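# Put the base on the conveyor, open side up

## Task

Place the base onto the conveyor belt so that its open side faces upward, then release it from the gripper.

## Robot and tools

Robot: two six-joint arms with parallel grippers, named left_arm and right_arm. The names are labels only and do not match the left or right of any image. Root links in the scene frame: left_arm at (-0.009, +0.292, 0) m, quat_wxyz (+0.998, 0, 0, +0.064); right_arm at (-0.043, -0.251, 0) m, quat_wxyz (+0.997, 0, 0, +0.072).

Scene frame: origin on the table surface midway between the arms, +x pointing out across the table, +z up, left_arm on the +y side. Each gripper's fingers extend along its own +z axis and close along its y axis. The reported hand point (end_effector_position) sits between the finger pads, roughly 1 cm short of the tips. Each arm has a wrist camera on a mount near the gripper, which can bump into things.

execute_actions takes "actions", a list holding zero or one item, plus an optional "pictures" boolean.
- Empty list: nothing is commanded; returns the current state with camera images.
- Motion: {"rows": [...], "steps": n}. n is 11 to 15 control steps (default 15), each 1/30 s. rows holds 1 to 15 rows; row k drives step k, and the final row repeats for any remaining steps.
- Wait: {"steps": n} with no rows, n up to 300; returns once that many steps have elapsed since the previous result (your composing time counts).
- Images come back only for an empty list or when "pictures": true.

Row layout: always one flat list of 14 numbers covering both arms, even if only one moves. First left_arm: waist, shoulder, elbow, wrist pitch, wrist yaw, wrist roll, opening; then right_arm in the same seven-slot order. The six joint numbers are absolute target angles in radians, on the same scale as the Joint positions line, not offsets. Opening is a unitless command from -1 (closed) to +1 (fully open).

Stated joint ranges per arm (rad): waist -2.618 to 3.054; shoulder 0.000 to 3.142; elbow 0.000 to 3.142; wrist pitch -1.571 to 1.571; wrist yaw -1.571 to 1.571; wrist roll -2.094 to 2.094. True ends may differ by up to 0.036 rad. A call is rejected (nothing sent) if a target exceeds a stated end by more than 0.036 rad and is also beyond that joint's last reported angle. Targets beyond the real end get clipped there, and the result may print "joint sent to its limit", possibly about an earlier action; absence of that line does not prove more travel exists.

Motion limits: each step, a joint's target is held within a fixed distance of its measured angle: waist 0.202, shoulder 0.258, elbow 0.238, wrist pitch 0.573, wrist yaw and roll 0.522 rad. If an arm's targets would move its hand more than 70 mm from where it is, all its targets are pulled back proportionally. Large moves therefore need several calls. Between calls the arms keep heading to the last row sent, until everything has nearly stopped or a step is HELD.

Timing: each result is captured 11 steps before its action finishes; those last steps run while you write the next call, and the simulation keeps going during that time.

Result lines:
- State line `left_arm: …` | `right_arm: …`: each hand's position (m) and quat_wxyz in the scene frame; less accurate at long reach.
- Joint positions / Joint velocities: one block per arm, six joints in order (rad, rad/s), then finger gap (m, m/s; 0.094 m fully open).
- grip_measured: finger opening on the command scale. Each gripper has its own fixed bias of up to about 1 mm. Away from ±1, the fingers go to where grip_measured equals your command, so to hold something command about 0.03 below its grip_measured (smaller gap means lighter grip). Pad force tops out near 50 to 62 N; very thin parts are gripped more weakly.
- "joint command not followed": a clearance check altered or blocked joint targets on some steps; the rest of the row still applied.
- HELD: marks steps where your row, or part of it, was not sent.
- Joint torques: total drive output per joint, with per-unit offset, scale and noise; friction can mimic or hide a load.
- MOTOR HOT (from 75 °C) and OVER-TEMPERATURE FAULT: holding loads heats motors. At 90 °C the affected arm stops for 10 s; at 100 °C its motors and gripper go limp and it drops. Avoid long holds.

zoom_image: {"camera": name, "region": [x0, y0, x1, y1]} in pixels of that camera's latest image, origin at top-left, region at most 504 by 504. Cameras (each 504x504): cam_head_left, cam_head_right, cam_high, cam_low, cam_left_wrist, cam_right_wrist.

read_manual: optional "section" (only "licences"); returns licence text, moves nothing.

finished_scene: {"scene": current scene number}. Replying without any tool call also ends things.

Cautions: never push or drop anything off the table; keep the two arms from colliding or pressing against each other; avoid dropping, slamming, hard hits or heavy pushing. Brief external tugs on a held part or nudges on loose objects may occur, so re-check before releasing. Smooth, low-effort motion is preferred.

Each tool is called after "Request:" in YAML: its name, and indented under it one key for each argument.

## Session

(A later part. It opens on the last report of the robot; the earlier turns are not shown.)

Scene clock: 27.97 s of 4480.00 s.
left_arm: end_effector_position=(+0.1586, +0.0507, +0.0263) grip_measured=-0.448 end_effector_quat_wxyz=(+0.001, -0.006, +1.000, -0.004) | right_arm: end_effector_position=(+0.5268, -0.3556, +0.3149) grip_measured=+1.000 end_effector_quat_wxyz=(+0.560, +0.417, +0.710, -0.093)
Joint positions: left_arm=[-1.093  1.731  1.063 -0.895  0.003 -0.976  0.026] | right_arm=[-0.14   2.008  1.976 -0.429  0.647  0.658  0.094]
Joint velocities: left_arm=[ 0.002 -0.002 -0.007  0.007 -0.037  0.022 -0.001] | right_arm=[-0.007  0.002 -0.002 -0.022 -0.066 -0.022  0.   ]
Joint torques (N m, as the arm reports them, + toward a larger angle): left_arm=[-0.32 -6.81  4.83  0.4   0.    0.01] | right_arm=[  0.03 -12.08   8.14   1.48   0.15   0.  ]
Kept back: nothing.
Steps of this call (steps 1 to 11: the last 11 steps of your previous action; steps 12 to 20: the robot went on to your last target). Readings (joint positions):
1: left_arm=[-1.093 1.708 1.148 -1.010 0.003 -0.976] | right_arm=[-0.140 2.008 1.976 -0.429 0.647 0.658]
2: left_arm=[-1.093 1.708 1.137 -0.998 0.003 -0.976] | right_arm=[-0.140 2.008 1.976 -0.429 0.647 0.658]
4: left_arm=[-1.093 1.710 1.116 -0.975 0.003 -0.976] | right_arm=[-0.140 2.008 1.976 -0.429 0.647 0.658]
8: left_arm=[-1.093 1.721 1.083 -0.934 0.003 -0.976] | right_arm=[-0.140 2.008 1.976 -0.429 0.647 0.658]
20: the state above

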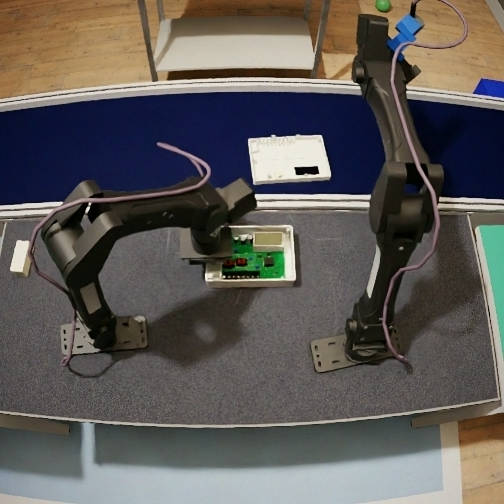

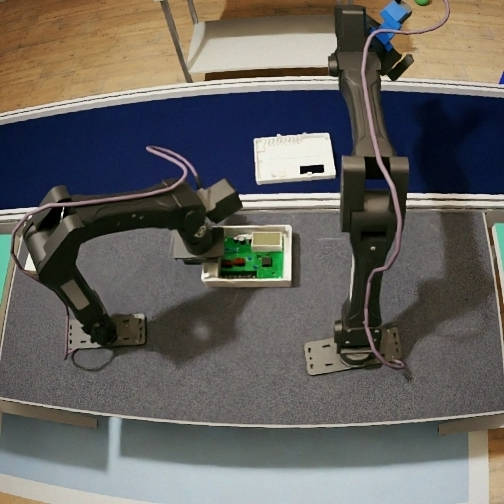

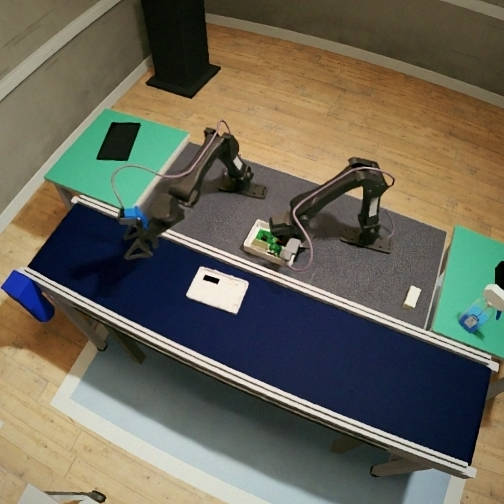

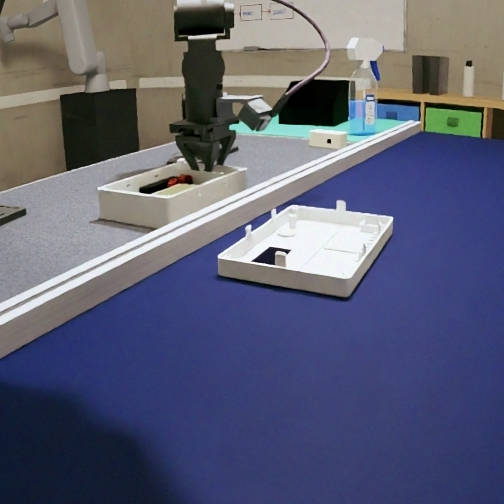

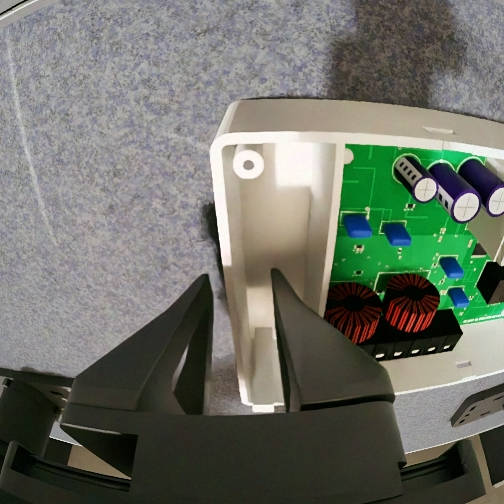

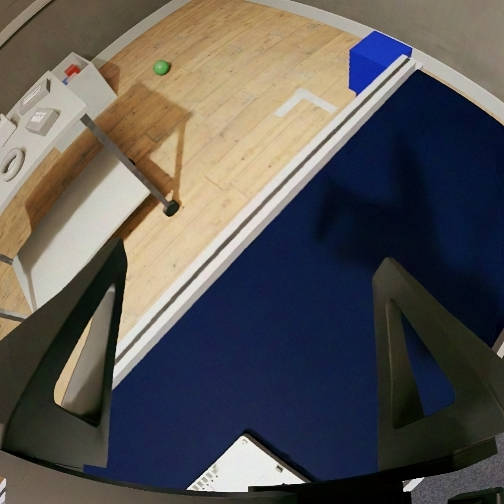

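Request:
execute_actions:
  actions:
    - {"rows":[[-1.097,1.730,1.054,-0.88,0.003,-0.976,-0.47,-0.14,2.008,1.976,-0.429,0.647,0.658,1],[-1.097,1.731,1.051,-0.885,0.003,-0.976,-0.5,-0.14,2.008,1.976,-0.429,0.647,0.658,1],[-1.097,1.732,1.048,-0.89,0.003,-0.976,-0.54,-0.14,2.008,1.976,-0.429,0.647,0.658,1],[-1.097,1.733,1.045,-0.89,0.003,-0.976,-0.58,-0.14,2.008,1.976,-0.429,0.647,0.658,1],[-1.097,1.734,1.043,-0.89,0.003,-0.976,-0.62,-0.14,2.008,1.976,-0.429,0.647,0.658,1],[-1.097,1.735,1.041,-0.89,0.003,-0.976,-0.66,-0.14,2.008,1.976,-0.429,0.647,0.658,1],[-1.097,1.735,1.040,-0.89,0.003,-0.976,-0.70,-0.14,2.008,1.976,-0.429,0.647,0.658,1],[-1.097,1.735,1.040,-0.89,0.003,-0.976,-0.74,-0.14,2.008,1.976,-0.429,0.647,0.658,1],[-1.097,1.735,1.040,-0.89,0.003,-0.976,-0.78,-0.14,2.008,1.976,-0.429,0.647,0.658,1],[-1.097,1.735,1.040,-0.89,0.003,-0.976,-0.82,-0.14,2.008,1.976,-0.429,0.647,0.658,1],[-1.097,1.735,1.040,-0.89,0.003,-0.976,-0.86,-0.14,2.008,1.976,-0.429,0.647,0.658,1],[-1.097,1.735,1.040,-0.89,0.003,-0.976,-0.89,-0.14,2.008,1.976,-0.429,0.647,0.658,1],[-1.097,1.735,1.040,-0.89,0.003,-0.976,-0.92,-0.14,2.008,1.976,-0.429,0.647,0.658,1],[-1.097,1.735,1.040,-0.89,0.003,-0.976,-0.95,-0.14,2.008,1.976,-0.429,0.647,0.658,1],[-1.097,1.735,1.040,-0.89,0.003,-0.976,-1,-0.14,2.008,1.976,-0.429,0.647,0.658,1]],"steps":15}

Request:
execute_actions:
  actions:
    - {"steps":18}
  pictures: true

Scene clock: 30.03 s of 4480.00 s.
left_arm: end_effector_position=(+0.1588, +0.0504, +0.0260) grip_measured=-0.561 end_effector_quat_wxyz=(+0.002, -0.006, +1.000, -0.005) | right_arm: end_effector_position=(+0.5268, -0.3556, +0.3149) grip_measured=+1.000 end_effector_quat_wxyz=(+0.560, +0.417, +0.710, -0.093)
Joint positions: left_arm=[-1.093  1.731  1.062 -0.892  0.003 -0.976  0.021] | right_arm=[-0.14   2.008  1.976 -0.429  0.647  0.658  0.094]
Joint velocities: left_arm=[-0.007 -0.012 -0.022 -0.037 -0.051 -0.037 -0.034] | right_arm=[-0.012 -0.022 -0.012 -0.037  0.022 -0.022  0.   ]
Joint torques (N m, as the arm reports them, + toward a larger angle): left_arm=[-0.31 -6.44  4.13  0.25  0.02  0.01] | right_arm=[  0.04 -12.07   8.13   1.47   0.15   0.  ]
Steps of this call (steps 1 to 30: the robot went on to your last target; steps 31 to 58: nothing new was sent; steps 59 to 62: the first 4 steps of this action). Readings (joint positions):
59: left_arm=[-1.093 1.731 1.063 -0.892 0.003 -0.976] | right_arm=[-0.140 2.008 1.976 -0.429 0.647 0.658]
60: left_arm=[-1.093 1.731 1.063 -0.892 0.003 -0.976] | right_arm=[-0.140 2.008 1.976 -0.429 0.647 0.658]
62: the state above

Scene clock: 30.63 s of 4480.00 s.
left_arm: end_effector_position=(+0.1531, +0.0505, +0.0227) grip_measured=-0.948 end_effector_quat_wxyz=(-0.008, +0.004, +1.000, -0.008) | right_arm: end_effector_position=(+0.5268, -0.3556, +0.3149) grip_measured=+1.000 end_effector_quat_wxyz=(+0.560, +0.417, +0.710, -0.093)
Joint positions: left_arm=[-1.097  1.731  1.048 -0.884  0.022 -0.962  0.002] | right_arm=[-0.14   2.008  1.976 -0.429  0.647  0.658  0.094]
Joint velocities: left_arm=[-0.012  0.002  0.002  0.037  0.007 -0.037 -0.   ] | right_arm=[ 0.002  0.002 -0.002  0.051 -0.007 -0.007  0.   ]
Joint torques (N m, as the arm reports them, + toward a larger angle): left_arm=[ 0.   -6.34  4.63  0.18 -0.22 -0.16] | right_arm=[  0.04 -12.09   8.14   1.48   0.16   0.  ]
Kept back: nothing.
Steps of this call (steps 1 to 11: the last 11 steps of your previous action; steps 12 to 18: the robot went on to your last target). Readings (joint positions):
1: left_arm=[-1.093 1.731 1.060 -0.892 0.003 -0.976] | right_arm=[-0.140 2.008 1.976 -0.429 0.647 0.658]
2: left_arm=[-1.093 1.731 1.057 -0.892 0.003 -0.976] | right_arm=[-0.140 2.008 1.976 -0.429 0.647 0.658]
4: left_arm=[-1.093 1.731 1.050 -0.892 0.003 -0.976] | right_arm=[-0.140 2.008 1.976 -0.429 0.647 0.658]
8: left_arm=[-1.093 1.731 1.048 -0.885 0.009 -0.976] | right_arm=[-0.140 2.008 1.976 -0.429 0.647 0.658]
18: the state above

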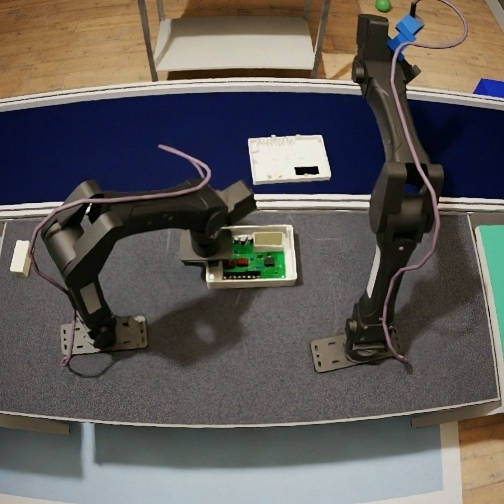

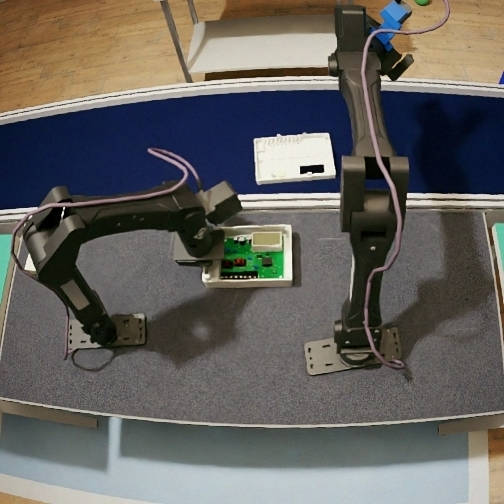

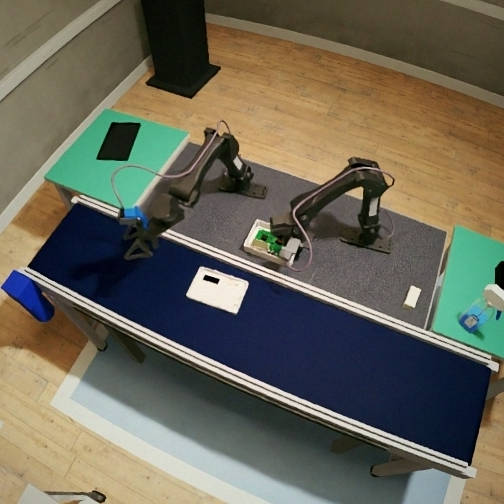

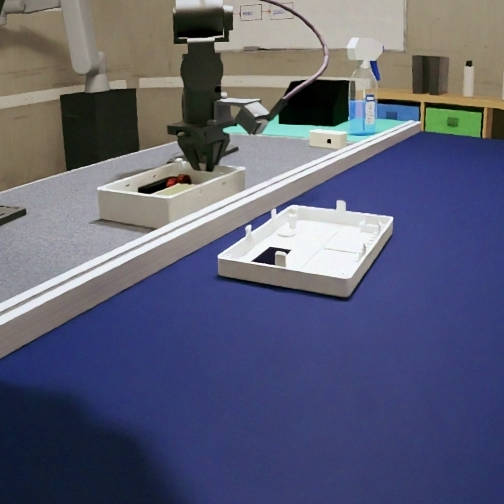

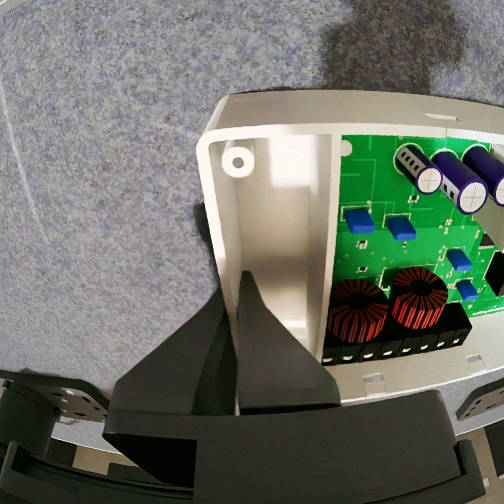

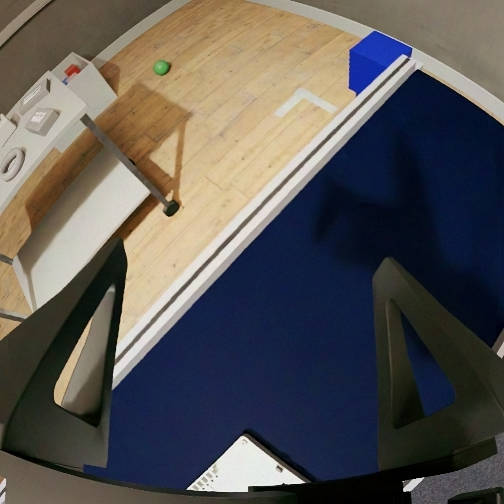

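Request:
execute_actions:
  actions:
    - {"rows":[[-1.097,1.727,1.052,-0.884,0.015,-0.966,-1,-0.14,2.008,1.976,-0.429,0.647,0.658,1],[-1.097,1.721,1.061,-0.888,0.022,-0.964,-1,-0.14,2.008,1.976,-0.429,0.647,0.658,1],[-1.097,1.715,1.071,-0.897,0.028,-0.962,-1,-0.14,2.008,1.976,-0.429,0.647,0.658,1],[-1.097,1.710,1.080,-0.910,0.032,-0.962,-1,-0.14,2.008,1.976,-0.429,0.647,0.658,1],[-1.097,1.706,1.089,-0.925,0.035,-0.962,-1,-0.14,2.008,1.976,-0.429,0.647,0.658,1],[-1.097,1.702,1.099,-0.942,0.035,-0.962,-1,-0.14,2.008,1.976,-0.429,0.647,0.658,1],[-1.097,1.697,1.111,-0.960,0.035,-0.962,-1,-0.14,2.008,1.976,-0.429,0.647,0.658,1],[-1.097,1.691,1.124,-0.978,0.035,-0.962,-1,-0.14,2.008,1.976,-0.429,0.647,0.658,1],[-1.097,1.685,1.137,-0.997,0.035,-0.962,-1,-0.14,2.008,1.976,-0.429,0.647,0.658,1],[-1.097,1.679,1.152,-1.016,0.035,-0.962,-1,-0.14,2.008,1.976,-0.429,0.647,0.658,1],[-1.097,1.673,1.166,-1.035,0.035,-0.962,-1,-0.14,2.008,1.976,-0.429,0.647,0.658,1],[-1.097,1.667,1.181,-1.054,0.035,-0.962,-1,-0.14,2.008,1.976,-0.429,0.647,0.658,1]],"steps":12}

Request:
execute_actions:
  actions:
    - {"rows":[[-1.097,1.660,1.196,-1.073,0.035,-0.962,-1,-0.14,2.008,1.976,-0.429,0.647,0.658,1],[-1.097,1.654,1.210,-1.092,0.035,-0.962,-1,-0.14,2.008,1.976,-0.429,0.647,0.658,1],[-1.097,1.648,1.225,-1.110,0.035,-0.962,-1,-0.14,2.008,1.976,-0.429,0.647,0.658,1],[-1.097,1.642,1.238,-1.126,0.035,-0.962,-1,-0.14,2.008,1.976,-0.429,0.647,0.658,1],[-1.097,1.636,1.251,-1.142,0.035,-0.962,-1,-0.14,2.008,1.976,-0.429,0.647,0.658,1],[-1.097,1.631,1.263,-1.155,0.035,-0.962,-1,-0.14,2.008,1.976,-0.429,0.647,0.658,1],[-1.097,1.627,1.273,-1.167,0.035,-0.962,-1,-0.14,2.008,1.976,-0.429,0.647,0.658,1],[-1.097,1.623,1.282,-1.177,0.035,-0.962,-1,-0.14,2.008,1.976,-0.429,0.647,0.658,1],[-1.097,1.619,1.290,-1.184,0.035,-0.962,-1,-0.14,2.008,1.976,-0.429,0.647,0.658,1],[-1.097,1.617,1.295,-1.188,0.035,-0.962,-1,-0.14,2.008,1.976,-0.429,0.647,0.658,1],[-1.097,1.616,1.299,-1.190,0.035,-0.962,-1,-0.14,2.008,1.976,-0.429,0.647,0.658,1],[-1.097,1.615,1.300,-1.190,0.035,-0.962,-1,-0.14,2.008,1.976,-0.429,0.647,0.658,1]],"steps":12}

Request:
execute_actions:
  actions:
    - {"steps":18}
  pictures: true

Scene clock: 34.30 s of 4480.00 s.
left_arm: end_effector_position=(+0.1531, +0.0505, +0.0227) grip_measured=-0.948 end_effector_quat_wxyz=(-0.008, +0.004, +1.000, -0.008) | right_arm: end_effector_position=(+0.5268, -0.3556, +0.3149) grip_measured=+1.000 end_effector_quat_wxyz=(+0.560, +0.417, +0.710, -0.093)
Joint positions: left_arm=[-1.097  1.731  1.048 -0.884  0.022 -0.962  0.002] | right_arm=[-0.14   2.008  1.976 -0.429  0.647  0.658  0.094]
Joint velocities: left_arm=[-0.002 -0.007 -0.027 -0.095 -0.007 -0.007  0.001] | right_arm=[-0.017  0.002  0.007 -0.007  0.007 -0.022  0.   ]
Joint torques (N m, as the arm reports them, + toward a larger angle): left_arm=[ 0.02 -6.95  5.59  0.23 -0.07 -0.08] | right_arm=[  0.03 -12.09   8.13   1.48   0.15   0.  ]
Steps of this call (steps 1 to 15: the robot went on to your last target; steps 16 to 90: nothing new was sent; then 0.63 s passed at rest; step 91: the first step of this action). Readings (joint positions):
91: the state above

Scene clock: 34.70 s of 4480.00 s.
left_arm: end_effector_position=(+0.1525, +0.0498, +0.0457) grip_measured=-0.949 end_effector_quat_wxyz=(-0.016, +0.004, +1.000, -0.000) | right_arm: end_effector_position=(+0.5268, -0.3556, +0.3149) grip_measured=+1.000 end_effector_quat_wxyz=(+0.560, +0.417, +0.710, -0.093)
Joint positions: left_arm=[-1.097  1.716  1.129 -1.002  0.027 -0.961  0.002] | right_arm=[-0.14   2.008  1.976 -0.429  0.647  0.658  0.094]
Joint velocities: left_arm=[-0.002 -0.129  0.383 -0.564 -0.037 -0.007  0.   ] | right_arm=[-0.012 -0.012 -0.007 -0.007  0.007 -0.007  0.   ]
Joint torques (N m, as the arm reports them, + toward a larger angle): left_arm=[ -0.09 -10.39   8.78   0.32   0.11   0.  ] | right_arm=[  0.03 -12.07   8.13   1.48   0.16  -0.01]
Steps of this call (steps 1 to 11: the last 11 steps of your previous action; step 12: the first step of this action). Readings (joint positions):
12: the state above

Scene clock: 35.30 s of 4480.00 s.
left_arm: end_effector_position=(+0.1519, +0.0507, +0.0971) grip_measured=-0.949 end_effector_quat_wxyz=(-0.011, +0.004, +1.000, -0.008) | right_arm: end_effector_position=(+0.5268, -0.3556, +0.3149) grip_measured=+1.000 end_effector_quat_wxyz=(+0.560, +0.417, +0.710, -0.093)
Joint positions: left_arm=[-1.097  1.648  1.263 -1.186  0.027 -0.961  0.002] | right_arm=[-0.14   2.008  1.976 -0.429  0.647  0.658  0.094]
Joint velocities: left_arm=[ 0.007  0.007  0.007 -0.007 -0.007  0.007  0.001] | right_arm=[-0.002  0.007  0.002 -0.007 -0.007  0.022  0.   ]
Joint torques (N m, as the arm reports them, + toward a larger angle): left_arm=[-0.02 -8.9   8.56  0.26  0.11 -0.01] | right_arm=[  0.03 -12.07   8.12   1.48   0.16   0.  ]
Kept back: nothing.
Steps of this call (steps 1 to 11: the last 11 steps of your previous action; steps 12 to 18: the robot went on to your last target). Readings (joint positions):
1: left_arm=[-1.097 1.710 1.144 -1.020 0.027 -0.961] | right_arm=[-0.140 2.008 1.976 -0.429 0.647 0.658]
2: left_arm=[-1.097 1.704 1.158 -1.039 0.027 -0.961] | right_arm=[-0.140 2.008 1.976 -0.429 0.647 0.658]
4: left_arm=[-1.097 1.689 1.188 -1.073 0.027 -0.961] | right_arm=[-0.140 2.008 1.976 -0.429 0.647 0.658]
8: left_arm=[-1.097 1.662 1.239 -1.129 0.027 -0.961] | right_arm=[-0.140 2.008 1.976 -0.429 0.647 0.658]
18: the state above

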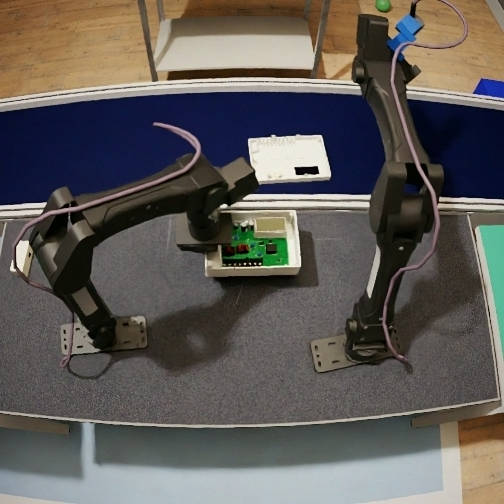

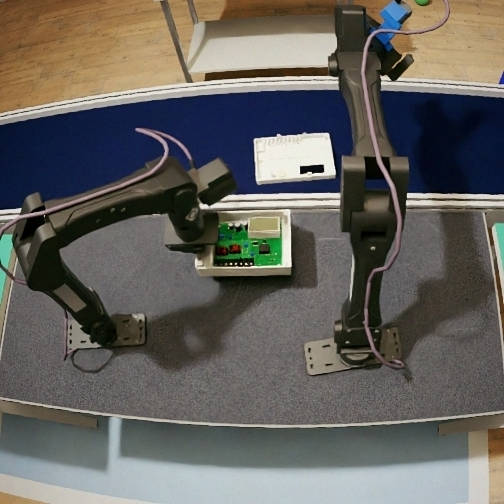

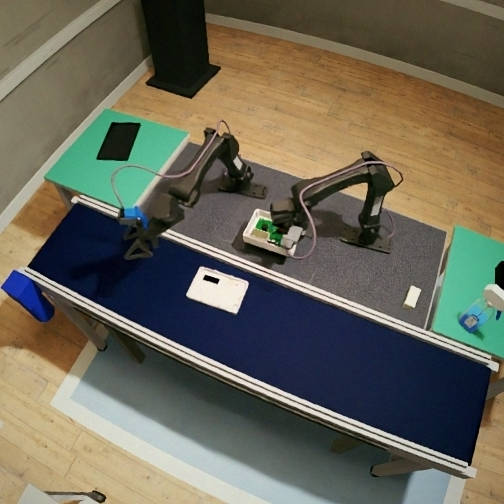

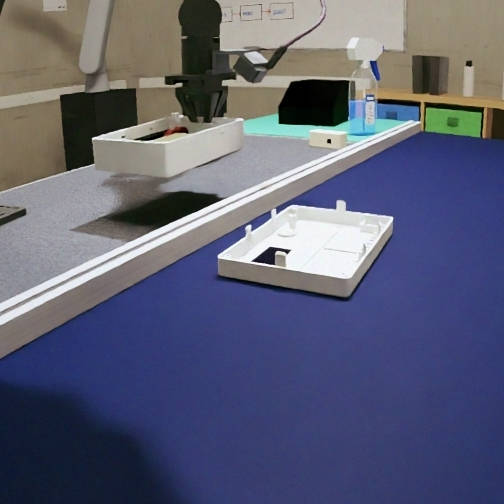

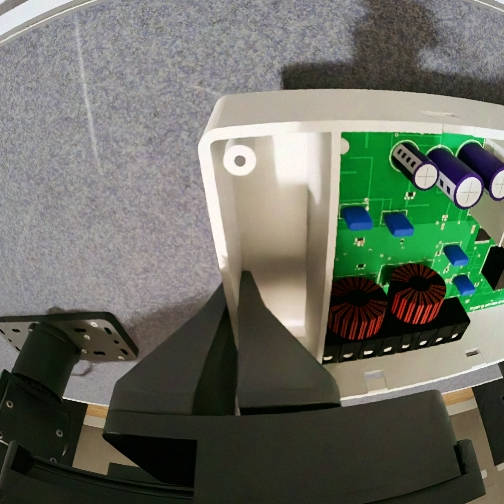

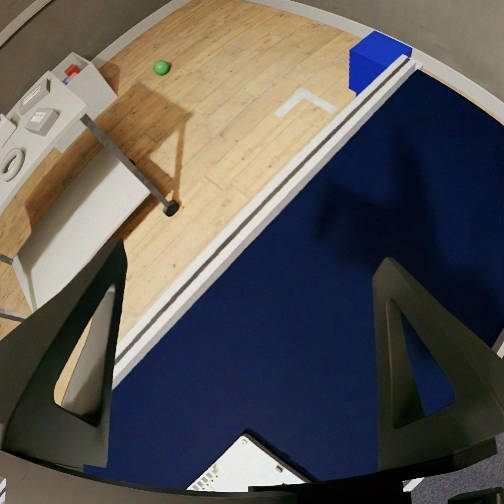

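Request:
execute_actions:
  actions:
    - {"rows":[[-1.095,1.620,1.301,-1.190,0.035,-0.955,-1,-0.14,2.008,1.976,-0.429,0.647,0.658,1],[-1.090,1.627,1.305,-1.191,0.035,-0.946,-1,-0.14,2.008,1.976,-0.429,0.647,0.658,1],[-1.081,1.635,1.312,-1.193,0.036,-0.934,-1,-0.14,2.008,1.976,-0.429,0.647,0.658,1],[-1.070,1.644,1.320,-1.195,0.037,-0.920,-1,-0.14,2.008,1.976,-0.429,0.647,0.658,1],[-1.055,1.653,1.331,-1.198,0.038,-0.903,-1,-0.14,2.008,1.976,-0.429,0.647,0.658,1],[-1.038,1.662,1.343,-1.201,0.039,-0.883,-1,-0.14,2.008,1.976,-0.429,0.647,0.658,1],[-1.019,1.673,1.358,-1.205,0.040,-0.861,-1,-0.14,2.008,1.976,-0.429,0.647,0.658,1],[-0.997,1.685,1.374,-1.209,0.041,-0.837,-1,-0.14,2.008,1.976,-0.429,0.647,0.658,1],[-0.973,1.698,1.391,-1.213,0.043,-0.811,-1,-0.14,2.008,1.976,-0.429,0.647,0.658,1],[-0.948,1.712,1.410,-1.218,0.044,-0.783,-1,-0.14,2.008,1.976,-0.429,0.647,0.658,1],[-0.920,1.727,1.430,-1.223,0.046,-0.754,-1,-0.14,2.008,1.976,-0.429,0.647,0.658,1],[-0.892,1.743,1.451,-1.229,0.048,-0.724,-1,-0.14,2.008,1.976,-0.429,0.647,0.658,1],[-0.862,1.759,1.473,-1.234,0.050,-0.692,-1,-0.14,2.008,1.976,-0.429,0.647,0.658,1],[-0.831,1.777,1.496,-1.240,0.052,-0.660,-1,-0.14,2.008,1.976,-0.429,0.647,0.658,1],[-0.799,1.794,1.520,-1.246,0.054,-0.628,-1,-0.14,2.008,1.976,-0.429,0.647,0.658,1]],"steps":15}

Request:
execute_actions:
  actions:
    - {"rows":[[-0.767,1.812,1.544,-1.252,0.056,-0.594,-1,-0.14,2.008,1.976,-0.429,0.647,0.658,1],[-0.734,1.830,1.568,-1.258,0.058,-0.561,-1,-0.14,2.008,1.976,-0.429,0.647,0.658,1],[-0.701,1.848,1.592,-1.265,0.060,-0.528,-1,-0.14,2.008,1.976,-0.429,0.647,0.658,1],[-0.668,1.866,1.616,-1.271,0.062,-0.494,-1,-0.14,2.008,1.976,-0.429,0.647,0.658,1],[-0.635,1.884,1.640,-1.277,0.064,-0.462,-1,-0.14,2.008,1.976,-0.429,0.647,0.658,1],[-0.603,1.902,1.664,-1.283,0.066,-0.430,-1,-0.14,2.008,1.976,-0.429,0.647,0.658,1],[-0.571,1.919,1.688,-1.289,0.068,-0.398,-1,-0.14,2.008,1.976,-0.429,0.647,0.658,1],[-0.540,1.937,1.711,-1.295,0.070,-0.368,-1,-0.14,2.008,1.976,-0.429,0.647,0.658,1],[-0.510,1.953,1.733,-1.300,0.072,-0.339,-1,-0.14,2.008,1.976,-0.429,0.647,0.658,1],[-0.482,1.969,1.754,-1.306,0.074,-0.311,-1,-0.14,2.008,1.976,-0.429,0.647,0.658,1],[-0.454,1.984,1.774,-1.311,0.076,-0.285,-1,-0.14,2.008,1.976,-0.429,0.647,0.658,1],[-0.429,1.998,1.793,-1.314,0.077,-0.261,-1,-0.14,2.008,1.976,-0.429,0.647,0.658,1],[-0.405,2.011,1.809,-1.314,0.079,-0.239,-1,-0.14,2.008,1.976,-0.429,0.647,0.658,1],[-0.383,2.023,1.820,-1.311,0.080,-0.219,-1,-0.14,2.008,1.976,-0.429,0.647,0.658,1],[-0.364,2.035,1.828,-1.305,0.081,-0.202,-1,-0.14,2.008,1.976,-0.429,0.647,0.658,1]],"steps":15}

Request:
execute_actions:
  actions:
    - {"rows":[[-0.347,2.045,1.832,-1.297,0.082,-0.188,-1,-0.14,2.008,1.976,-0.429,0.647,0.658,1],[-0.332,2.053,1.832,-1.287,0.083,-0.176,-1,-0.14,2.008,1.976,-0.429,0.647,0.658,1],[-0.321,2.061,1.828,-1.275,0.084,-0.167,-1,-0.14,2.008,1.976,-0.429,0.647,0.658,1],[-0.312,2.066,1.821,-1.262,0.085,-0.162,-1,-0.14,2.008,1.976,-0.429,0.647,0.658,1],[-0.307,2.070,1.811,-1.248,0.085,-0.160,-1,-0.14,2.008,1.976,-0.429,0.647,0.658,1],[-0.305,2.073,1.798,-1.233,0.085,-0.160,-1,-0.14,2.008,1.976,-0.429,0.647,0.658,1],[-0.305,2.074,1.784,-1.219,0.085,-0.160,-1,-0.14,2.008,1.976,-0.429,0.647,0.658,1],[-0.305,2.075,1.770,-1.205,0.085,-0.160,-1,-0.14,2.008,1.976,-0.429,0.647,0.658,1],[-0.305,2.076,1.757,-1.192,0.085,-0.160,-1,-0.14,2.008,1.976,-0.429,0.647,0.658,1],[-0.305,2.077,1.744,-1.181,0.085,-0.160,-1,-0.14,2.008,1.976,-0.429,0.647,0.658,1],[-0.305,2.077,1.734,-1.171,0.085,-0.160,-1,-0.14,2.008,1.976,-0.429,0.647,0.658,1],[-0.305,2.078,1.725,-1.164,0.085,-0.160,-1,-0.14,2.008,1.976,-0.429,0.647,0.658,1],[-0.305,2.079,1.718,-1.160,0.085,-0.160,-1,-0.14,2.008,1.976,-0.429,0.647,0.658,1],[-0.305,2.079,1.714,-1.158,0.085,-0.160,-1,-0.14,2.008,1.976,-0.429,0.647,0.658,1],[-0.305,2.079,1.712,-1.158,0.085,-0.160,-1,-0.14,2.008,1.976,-0.429,0.647,0.658,1]],"steps":15}

Request:
execute_actions:
  actions:
    - {"steps":19}
  pictures: true

Scene clock: 42.13 s of 4480.00 s.
left_arm: end_effector_position=(+0.1517, +0.0522, +0.0976) grip_measured=-0.949 end_effector_quat_wxyz=(-0.013, +0.007, +1.000, -0.005) | right_arm: end_effector_position=(+0.5268, -0.3556, +0.3149) grip_measured=+1.000 end_effector_quat_wxyz=(+0.560, +0.417, +0.710, -0.093)
Joint positions: left_arm=[-1.094  1.649  1.266 -1.195  0.028 -0.953  0.002] | right_arm=[-0.14   2.008  1.976 -0.429  0.647  0.658  0.094]
Joint velocities: left_arm=[ 0.071  0.066  0.12  -0.154  0.037  0.183 -0.001] | right_arm=[ 0.002 -0.027 -0.007  0.007  0.051  0.066  0.   ]
Joint torques (N m, as the arm reports them, + toward a larger angle): left_arm=[ 1.3  -7.06  9.32  0.4   0.09  0.08] | right_arm=[  0.03 -12.08   8.12   1.47   0.16   0.  ]
Steps of this call (steps 1 to 30: the robot went on to your last target; steps 31 to 90: nothing new was sent; then 3.70 s passed at rest; steps 91 to 94: the first 4 steps of this action). Readings (joint positions):
91: left_arm=[-1.097 1.648 1.263 -1.192 0.027 -0.961] | right_arm=[-0.140 2.008 1.976 -0.429 0.647 0.658]
92: left_arm=[-1.097 1.648 1.263 -1.192 0.027 -0.961] | right_arm=[-0.140 2.008 1.976 -0.429 0.647 0.658]
94: the state above

Scene clock: 42.63 s of 4480.00 s.
left_arm: end_effector_position=(+0.2732, +0.0875, +0.1057) grip_measured=-0.949 end_effector_quat_wxyz=(-0.006, -0.012, +1.000, -0.021) | right_arm: end_effector_position=(+0.5268, -0.3556, +0.3149) grip_measured=+1.000 end_effector_quat_wxyz=(+0.560, +0.417, +0.710, -0.093)
Joint positions: left_arm=[-0.736  1.852  1.539 -1.244  0.041 -0.634  0.002] | right_arm=[-0.14   2.008  1.976 -0.429  0.647  0.658  0.094]
Joint velocities: left_arm=[ 0.945  0.525  0.706 -0.081  0.081  0.842 -0.001] | right_arm=[-0.012  0.002 -0.007  0.051 -0.081 -0.022  0.   ]
Joint torques (N m, as the arm reports them, + toward a larger angle): left_arm=[ 0.8  -9.49  8.4   0.19  0.19  0.05] | right_arm=[  0.04 -12.08   8.12   1.47   0.15  -0.01]
Steps of this call (steps 1 to 11: the last 11 steps of your previous action; steps 12 to 15: the first 4 steps of this action). Readings (joint positions):
12: left_arm=[-0.834 1.796 1.467 -1.232 0.039 -0.724] | right_arm=[-0.140 2.008 1.976 -0.429 0.647 0.658]
13: left_arm=[-0.802 1.815 1.491 -1.236 0.039 -0.694] | right_arm=[-0.140 2.008 1.976 -0.429 0.647 0.658]
15: the state above

Scene clock: 43.13 s of 4480.00 s.
left_arm: end_effector_position=(+0.3823, +0.2053, +0.0931) grip_measured=-0.949 end_effector_quat_wxyz=(-0.000, -0.020, +1.000, -0.024) | right_arm: end_effector_position=(+0.5268, -0.3556, +0.3149) grip_measured=+1.000 end_effector_quat_wxyz=(+0.560, +0.417, +0.710, -0.093)
Joint positions: left_arm=[-0.327  2.069  1.792 -1.284  0.047 -0.239  0.002] | right_arm=[-0.14   2.008  1.976 -0.429  0.647  0.658  0.094]
Joint velocities: left_arm=[ 0.383  0.203  0.002  0.022  0.022  0.388 -0.001] | right_arm=[-0.002  0.007  0.002 -0.066 -0.007 -0.022  0.   ]
Joint torques (N m, as the arm reports them, + toward a larger angle): left_arm=[ -0.54 -11.04   7.93   0.43   0.49   0.15] | right_arm=[  0.04 -12.07   8.12   1.48   0.15  -0.01]
Steps of this call (steps 1 to 11: the last 11 steps of your previous action; steps 12 to 15: the first 4 steps of this action). Readings (joint positions):
12: left_arm=[-0.379 2.044 1.783 -1.285 0.047 -0.292] | right_arm=[-0.140 2.008 1.976 -0.429 0.647 0.658]
13: left_arm=[-0.359 2.054 1.789 -1.285 0.047 -0.272] | right_arm=[-0.140 2.008 1.976 -0.429 0.647 0.658]
15: the state above

Scene clock: 43.77 s of 4480.00 s.
left_arm: end_effector_position=(+0.3838, +0.2152, +0.0597) grip_measured=-0.949 end_effector_quat_wxyz=(-0.010, -0.001, +1.000, -0.025) | right_arm: end_effector_position=(+0.5268, -0.3556, +0.3149) grip_measured=+1.000 end_effector_quat_wxyz=(+0.560, +0.417, +0.710, -0.093)
Joint positions: left_arm=[-0.299  2.101  1.708 -1.188  0.053 -0.173  0.002] | right_arm=[-0.14   2.008  1.976 -0.429  0.647  0.658  0.094]
Joint velocities: left_arm=[ 0.017 -0.007 -0.002 -0.037 -0.037  0.081  0.   ] | right_arm=[-0.007  0.002 -0.017 -0.007  0.037 -0.022  0.   ]
Joint torques (N m, as the arm reports them, + toward a larger angle): left_arm=[ -0.41 -11.77   5.9    0.38   0.41   0.16] | right_arm=[  0.03 -12.08   8.12   1.47   0.16  -0.01]
Kept back: nothing.
Steps of this call (steps 1 to 11: the last 11 steps of your previous action; steps 12 to 19: the robot went on to your last target). Readings (joint positions):
1: left_arm=[-0.315 2.076 1.792 -1.284 0.047 -0.226] | right_arm=[-0.140 2.008 1.976 -0.429 0.647 0.658]
2: left_arm=[-0.306 2.083 1.792 -1.282 0.047 -0.216] | right_arm=[-0.140 2.008 1.976 -0.429 0.647 0.658]
4: left_arm=[-0.299 2.092 1.784 -1.265 0.047 -0.201] | right_arm=[-0.140 2.008 1.976 -0.429 0.647 0.658]
8: left_arm=[-0.299 2.093 1.741 -1.224 0.052 -0.184] | right_arm=[-0.140 2.008 1.976 -0.429 0.647 0.658]
19: the state above

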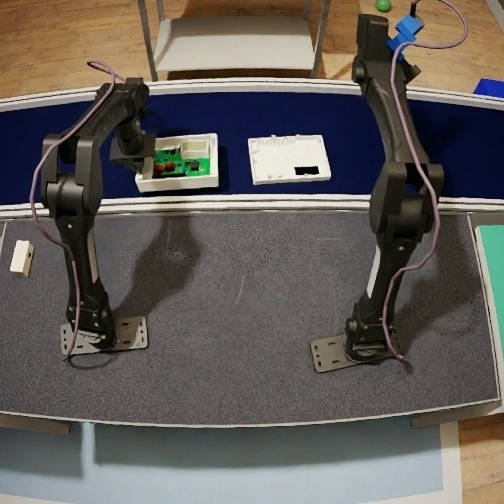

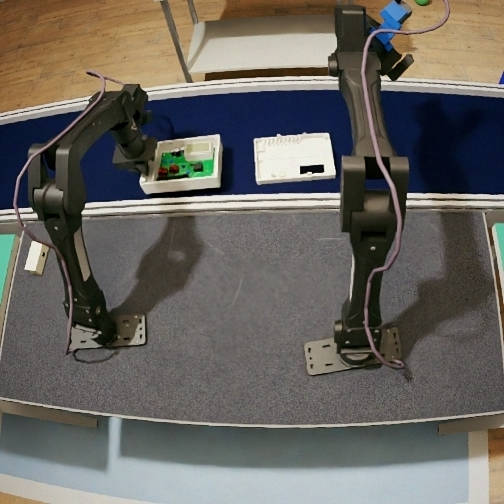

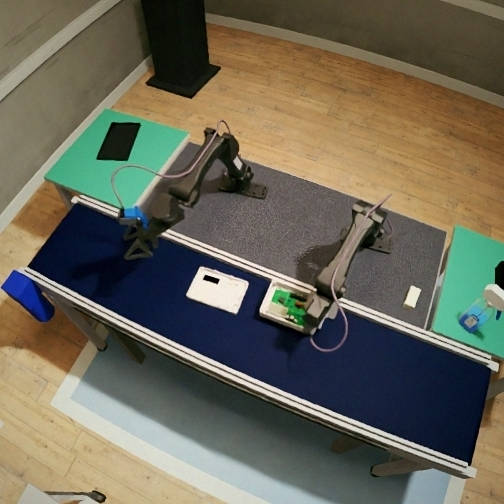

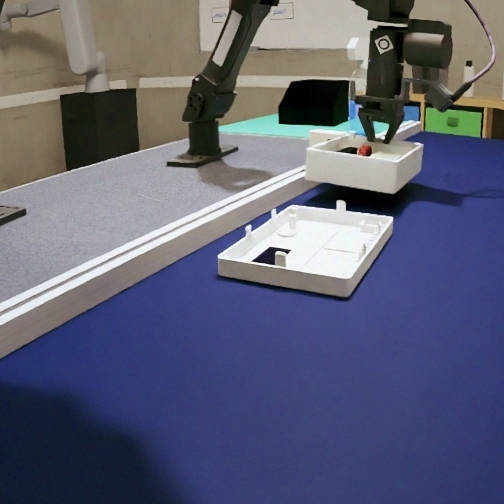

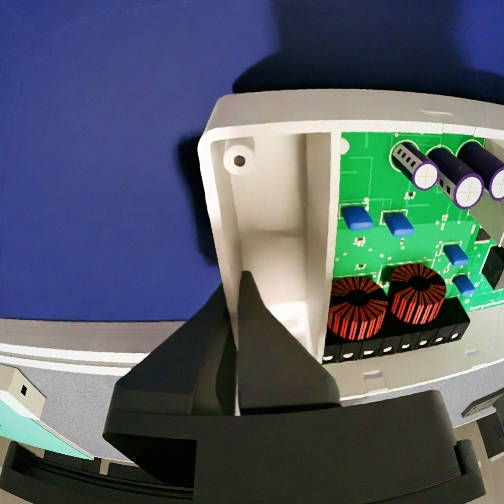

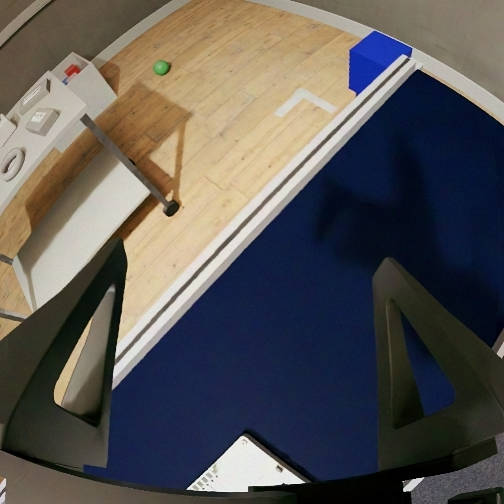

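Request:
zoom_image:
  camera: "cam_low"
  region: [270, 40, 470, 240]

Request:
zoom_image:
  camera: "cam_head_left"
  region: [90, 90, 280, 230]

Request:
zoom_image:
  camera: "cam_high"
  region: [230, 250, 370, 360]

Region (270, 40, 470, 240) of cam_low's 504x504 image, scaled by 2.520, with more detail than that image has.

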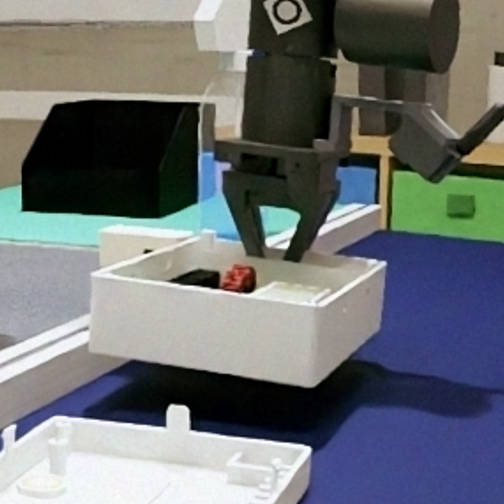

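Region (90, 90, 280, 230) of cam_head_left's 504x504 image, scaled by 2.653, with more detail than that image has; it fills the top 371 rows of this view, and the rest is white.

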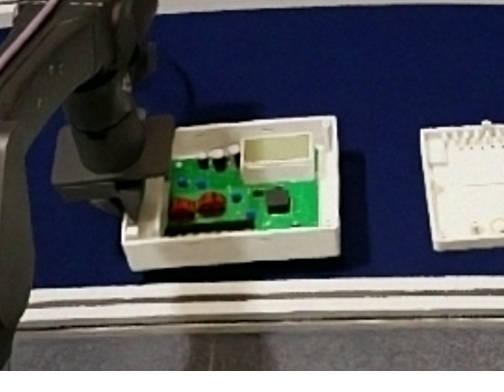

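Region (230, 250, 370, 360) of cam_high's 504x504 image, scaled by 3.600, with more detail than that image has; it fills the top 396 rows of this view, and the rest is white.

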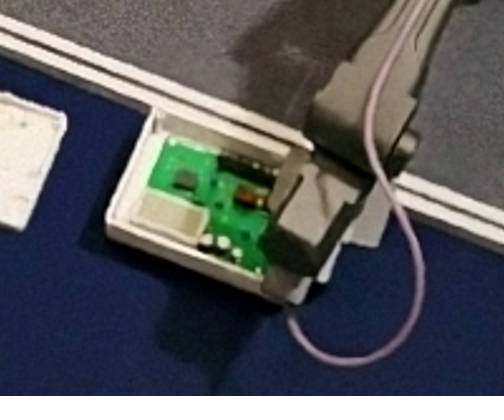

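Request:
execute_actions:
  actions:
    - {"rows":[[-0.302,2.079,1.712,-1.154,0.085,-0.165,-1,-0.14,2.008,1.976,-0.429,0.647,0.658,1],[-0.302,2.080,1.712,-1.148,0.085,-0.165,-1,-0.14,2.008,1.976,-0.429,0.647,0.658,1],[-0.302,2.081,1.712,-1.140,0.085,-0.165,-1,-0.14,2.008,1.976,-0.429,0.647,0.658,1],[-0.302,2.083,1.712,-1.131,0.085,-0.165,-1,-0.14,2.008,1.976,-0.429,0.647,0.658,1],[-0.302,2.086,1.712,-1.121,0.085,-0.165,-1,-0.14,2.008,1.976,-0.429,0.647,0.658,1],[-0.302,2.090,1.712,-1.111,0.085,-0.165,-1,-0.14,2.008,1.976,-0.429,0.647,0.658,1],[-0.302,2.095,1.712,-1.101,0.085,-0.165,-1,-0.14,2.008,1.976,-0.429,0.647,0.658,1],[-0.302,2.100,1.712,-1.091,0.085,-0.165,-1,-0.14,2.008,1.976,-0.429,0.647,0.658,1],[-0.302,2.105,1.712,-1.082,0.085,-0.165,-1,-0.14,2.008,1.976,-0.429,0.647,0.658,1],[-0.302,2.110,1.712,-1.074,0.085,-0.165,-1,-0.14,2.008,1.976,-0.429,0.647,0.658,1],[-0.302,2.115,1.712,-1.067,0.085,-0.165,-1,-0.14,2.008,1.976,-0.429,0.647,0.658,1],[-0.302,2.120,1.712,-1.061,0.085,-0.165,-1,-0.14,2.008,1.976,-0.429,0.647,0.658,1],[-0.302,2.125,1.712,-1.056,0.085,-0.165,-1,-0.14,2.008,1.976,-0.429,0.647,0.658,1]],"steps":13}

Request:
execute_actions:
  actions:
    - {"rows":[[-0.302,2.129,1.712,-1.052,0.085,-0.165,-1,-0.14,2.008,1.976,-0.429,0.647,0.658,1],[-0.302,2.133,1.712,-1.048,0.085,-0.165,-1,-0.14,2.008,1.976,-0.429,0.647,0.658,1],[-0.302,2.137,1.712,-1.044,0.085,-0.165,-1,-0.14,2.008,1.976,-0.429,0.647,0.658,1],[-0.302,2.141,1.712,-1.041,0.085,-0.165,-1,-0.14,2.008,1.976,-0.429,0.647,0.658,1],[-0.302,2.144,1.712,-1.038,0.085,-0.165,-1,-0.14,2.008,1.976,-0.429,0.647,0.658,1],[-0.302,2.147,1.712,-1.035,0.085,-0.165,-1,-0.14,2.008,1.976,-0.429,0.647,0.658,1],[-0.302,2.150,1.712,-1.032,0.085,-0.165,-1,-0.14,2.008,1.976,-0.429,0.647,0.658,1],[-0.302,2.153,1.712,-1.029,0.085,-0.165,-1,-0.14,2.008,1.976,-0.429,0.647,0.658,1],[-0.302,2.156,1.712,-1.026,0.085,-0.165,-1,-0.14,2.008,1.976,-0.429,0.647,0.658,1],[-0.302,2.159,1.712,-1.024,0.085,-0.165,-1,-0.14,2.008,1.976,-0.429,0.647,0.658,1],[-0.302,2.162,1.712,-1.022,0.085,-0.165,-1,-0.14,2.008,1.976,-0.429,0.647,0.658,1],[-0.302,2.164,1.712,-1.020,0.085,-0.165,-1,-0.14,2.008,1.976,-0.429,0.647,0.658,1],[-0.302,2.166,1.712,-1.019,0.085,-0.165,-1,-0.14,2.008,1.976,-0.429,0.647,0.658,1],[-0.302,2.167,1.712,-1.018,0.085,-0.165,-1,-0.14,2.008,1.976,-0.429,0.647,0.658,1],[-0.302,2.168,1.712,-1.018,0.085,-0.165,-1,-0.14,2.008,1.976,-0.429,0.647,0.658,1]],"steps":15}

Request:
execute_actions:
  actions:
    - {"steps":17}
  pictures: true

Scene clock: 49.27 s of 4480.00 s.
left_arm: end_effector_position=(+0.3850, +0.2149, +0.0597) grip_measured=-0.949 end_effector_quat_wxyz=(-0.007, -0.000, +1.000, -0.026) | right_arm: end_effector_position=(+0.5268, -0.3556, +0.3149) grip_measured=+1.000 end_effector_quat_wxyz=(+0.560, +0.417, +0.710, -0.093)
Joint positions: left_arm=[-0.299  2.101  1.708 -1.183  0.053 -0.172  0.002] | right_arm=[-0.14   2.008  1.976 -0.429  0.647  0.658  0.094]
Joint velocities: left_arm=[ 0.002 -0.007 -0.002  0.037 -0.051 -0.022 -0.   ] | right_arm=[ 0.012 -0.007  0.007 -0.081  0.007  0.051  0.   ]
Joint torques (N m, as the arm reports them, + toward a larger angle): left_arm=[ -0.21 -11.67   5.9    0.45   0.42   0.09] | right_arm=[  0.04 -12.08   8.13   1.47   0.16  -0.01]
Steps of this call (steps 1 to 30: the robot went on to your last target; steps 31 to 90: nothing new was sent; then 2.43 s passed at rest; steps 91 to 92: the first 2 steps of this action). Readings (joint positions):
91: left_arm=[-0.299 2.101 1.708 -1.184 0.053 -0.172] | right_arm=[-0.140 2.008 1.976 -0.429 0.647 0.658]
92: the state above

Scene clock: 49.77 s of 4480.00 s.
left_arm: end_effector_position=(+0.4043, +0.2114, +0.0391) grip_measured=-0.949 end_effector_quat_wxyz=(+0.012, +0.000, +0.999, -0.030) | right_arm: end_effector_position=(+0.5268, -0.3556, +0.3149) grip_measured=+1.000 end_effector_quat_wxyz=(+0.560, +0.417, +0.710, -0.093)
Joint positions: left_arm=[-0.299  2.155  1.708 -1.089  0.054 -0.172  0.002] | right_arm=[-0.14   2.008  1.976 -0.429  0.647  0.658  0.094]
Joint velocities: left_arm=[-0.012  0.144 -0.007  0.125 -0.037 -0.081 -0.001] | right_arm=[-0.002 -0.012  0.002  0.037 -0.066 -0.022  0.   ]
Joint torques (N m, as the arm reports them, + toward a larger angle): left_arm=[ -0.21 -12.18   5.95   0.5    0.42   0.07] | right_arm=[  0.04 -12.07   8.13   1.48   0.16  -0.01]
Steps of this call (steps 1 to 11: the last 11 steps of your previous action; steps 12 to 15: the first 4 steps of this action). Readings (joint positions):
12: left_arm=[-0.299 2.136 1.708 -1.106 0.054 -0.172] | right_arm=[-0.140 2.008 1.976 -0.429 0.647 0.658]
13: left_arm=[-0.299 2.143 1.708 -1.100 0.054 -0.172] | right_arm=[-0.140 2.008 1.976 -0.429 0.647 0.658]
15: the state above

Scene clock: 50.33 s of 4480.00 s.
left_arm: end_effector_position=(+0.4064, +0.2107, +0.0356) grip_measured=-0.950 end_effector_quat_wxyz=(+0.014, +0.000, +0.999, -0.031) | right_arm: end_effector_position=(+0.5268, -0.3556, +0.3149) grip_measured=+1.000 end_effector_quat_wxyz=(+0.560, +0.417, +0.710, -0.093)
Joint positions: left_arm=[-0.299  2.164  1.708 -1.078  0.056 -0.172  0.002] | right_arm=[-0.14   2.008  1.976 -0.429  0.647  0.658  0.094]
Joint velocities: left_arm=[ 0.002 -0.007 -0.002 -0.007 -0.007 -0.007 -0.   ] | right_arm=[ 0.022  0.002  0.007 -0.066 -0.051 -0.007  0.   ]
Joint torques (N m, as the arm reports them, + toward a larger angle): left_arm=[ -0.22 -10.16   5.98   0.77   0.39   0.09] | right_arm=[  0.04 -12.07   8.12   1.48   0.16  -0.01]
Kept back: nothing.
Steps of this call (steps 1 to 11: the last 11 steps of your previous action; steps 12 to 17: the robot went on to your last target). Readings (joint positions):
1: left_arm=[-0.299 2.159 1.708 -1.085 0.054 -0.172] | right_arm=[-0.140 2.008 1.976 -0.429 0.647 0.658]
2: left_arm=[-0.299 2.163 1.708 -1.082 0.054 -0.172] | right_arm=[-0.140 2.008 1.976 -0.429 0.647 0.658]
4: left_arm=[-0.299 2.163 1.708 -1.078 0.055 -0.172] | right_arm=[-0.140 2.008 1.976 -0.429 0.647 0.658]
8: left_arm=[-0.299 2.163 1.708 -1.078 0.056 -0.172] | right_arm=[-0.140 2.008 1.976 -0.429 0.647 0.658]
17: the state above

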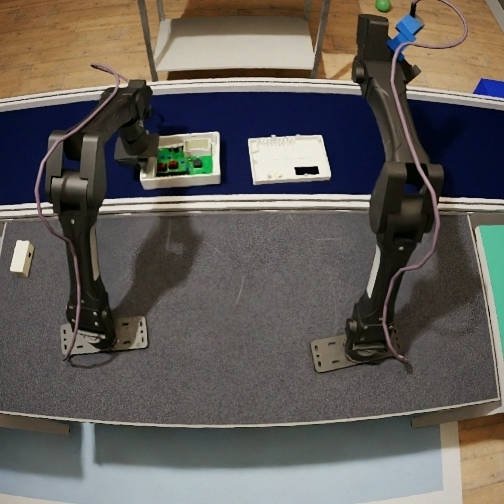

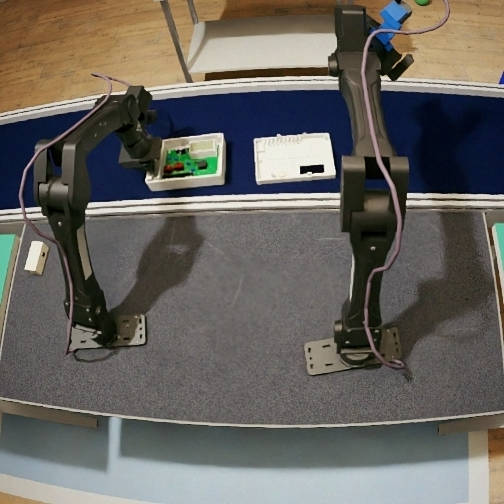

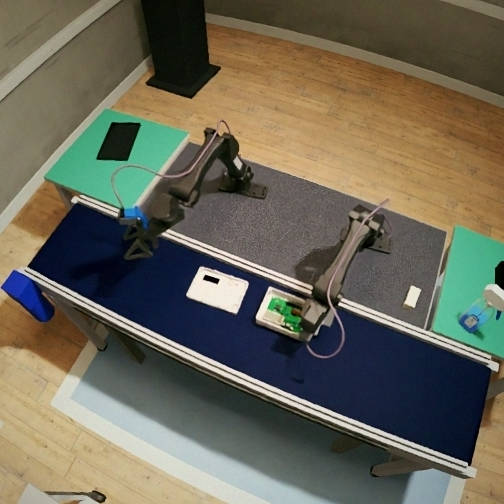

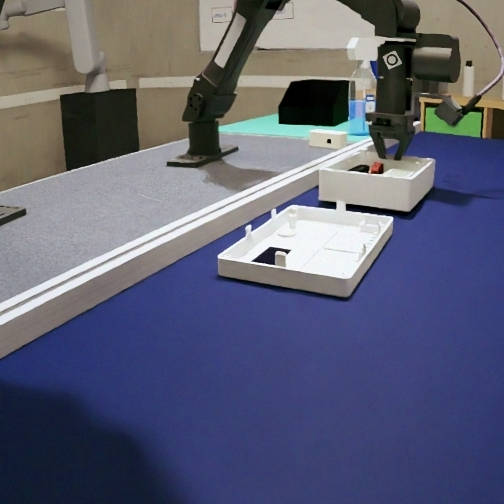

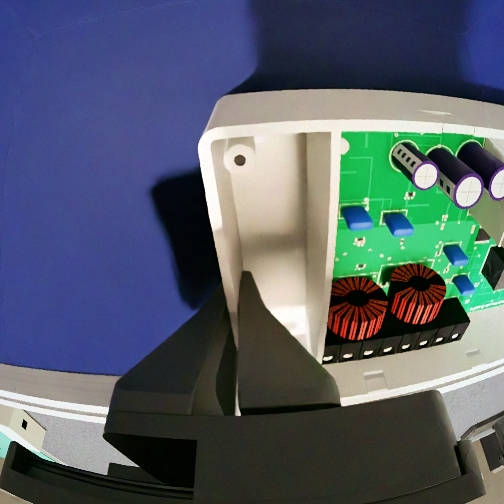

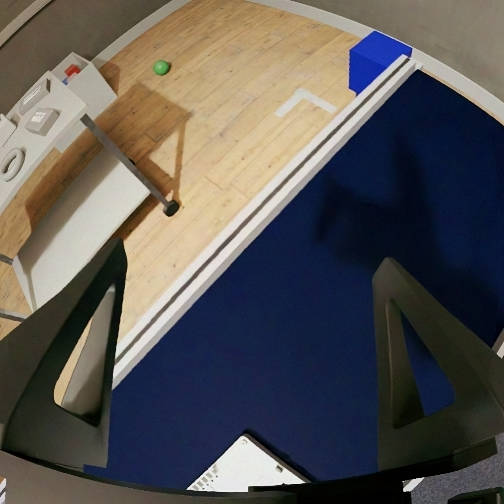

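Request:
zoom_image:
  camera: "cam_low"
  region: [300, 110, 460, 240]

Region (300, 110, 460, 240) of cam_low's 504x504 image, scaled by 3.150, with more detail than that image has; it fills the top 410 rows of this view, and the rest is white.

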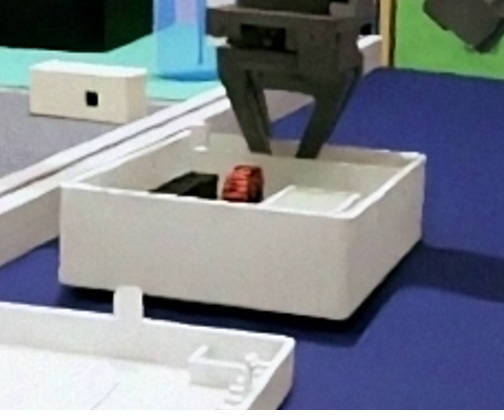

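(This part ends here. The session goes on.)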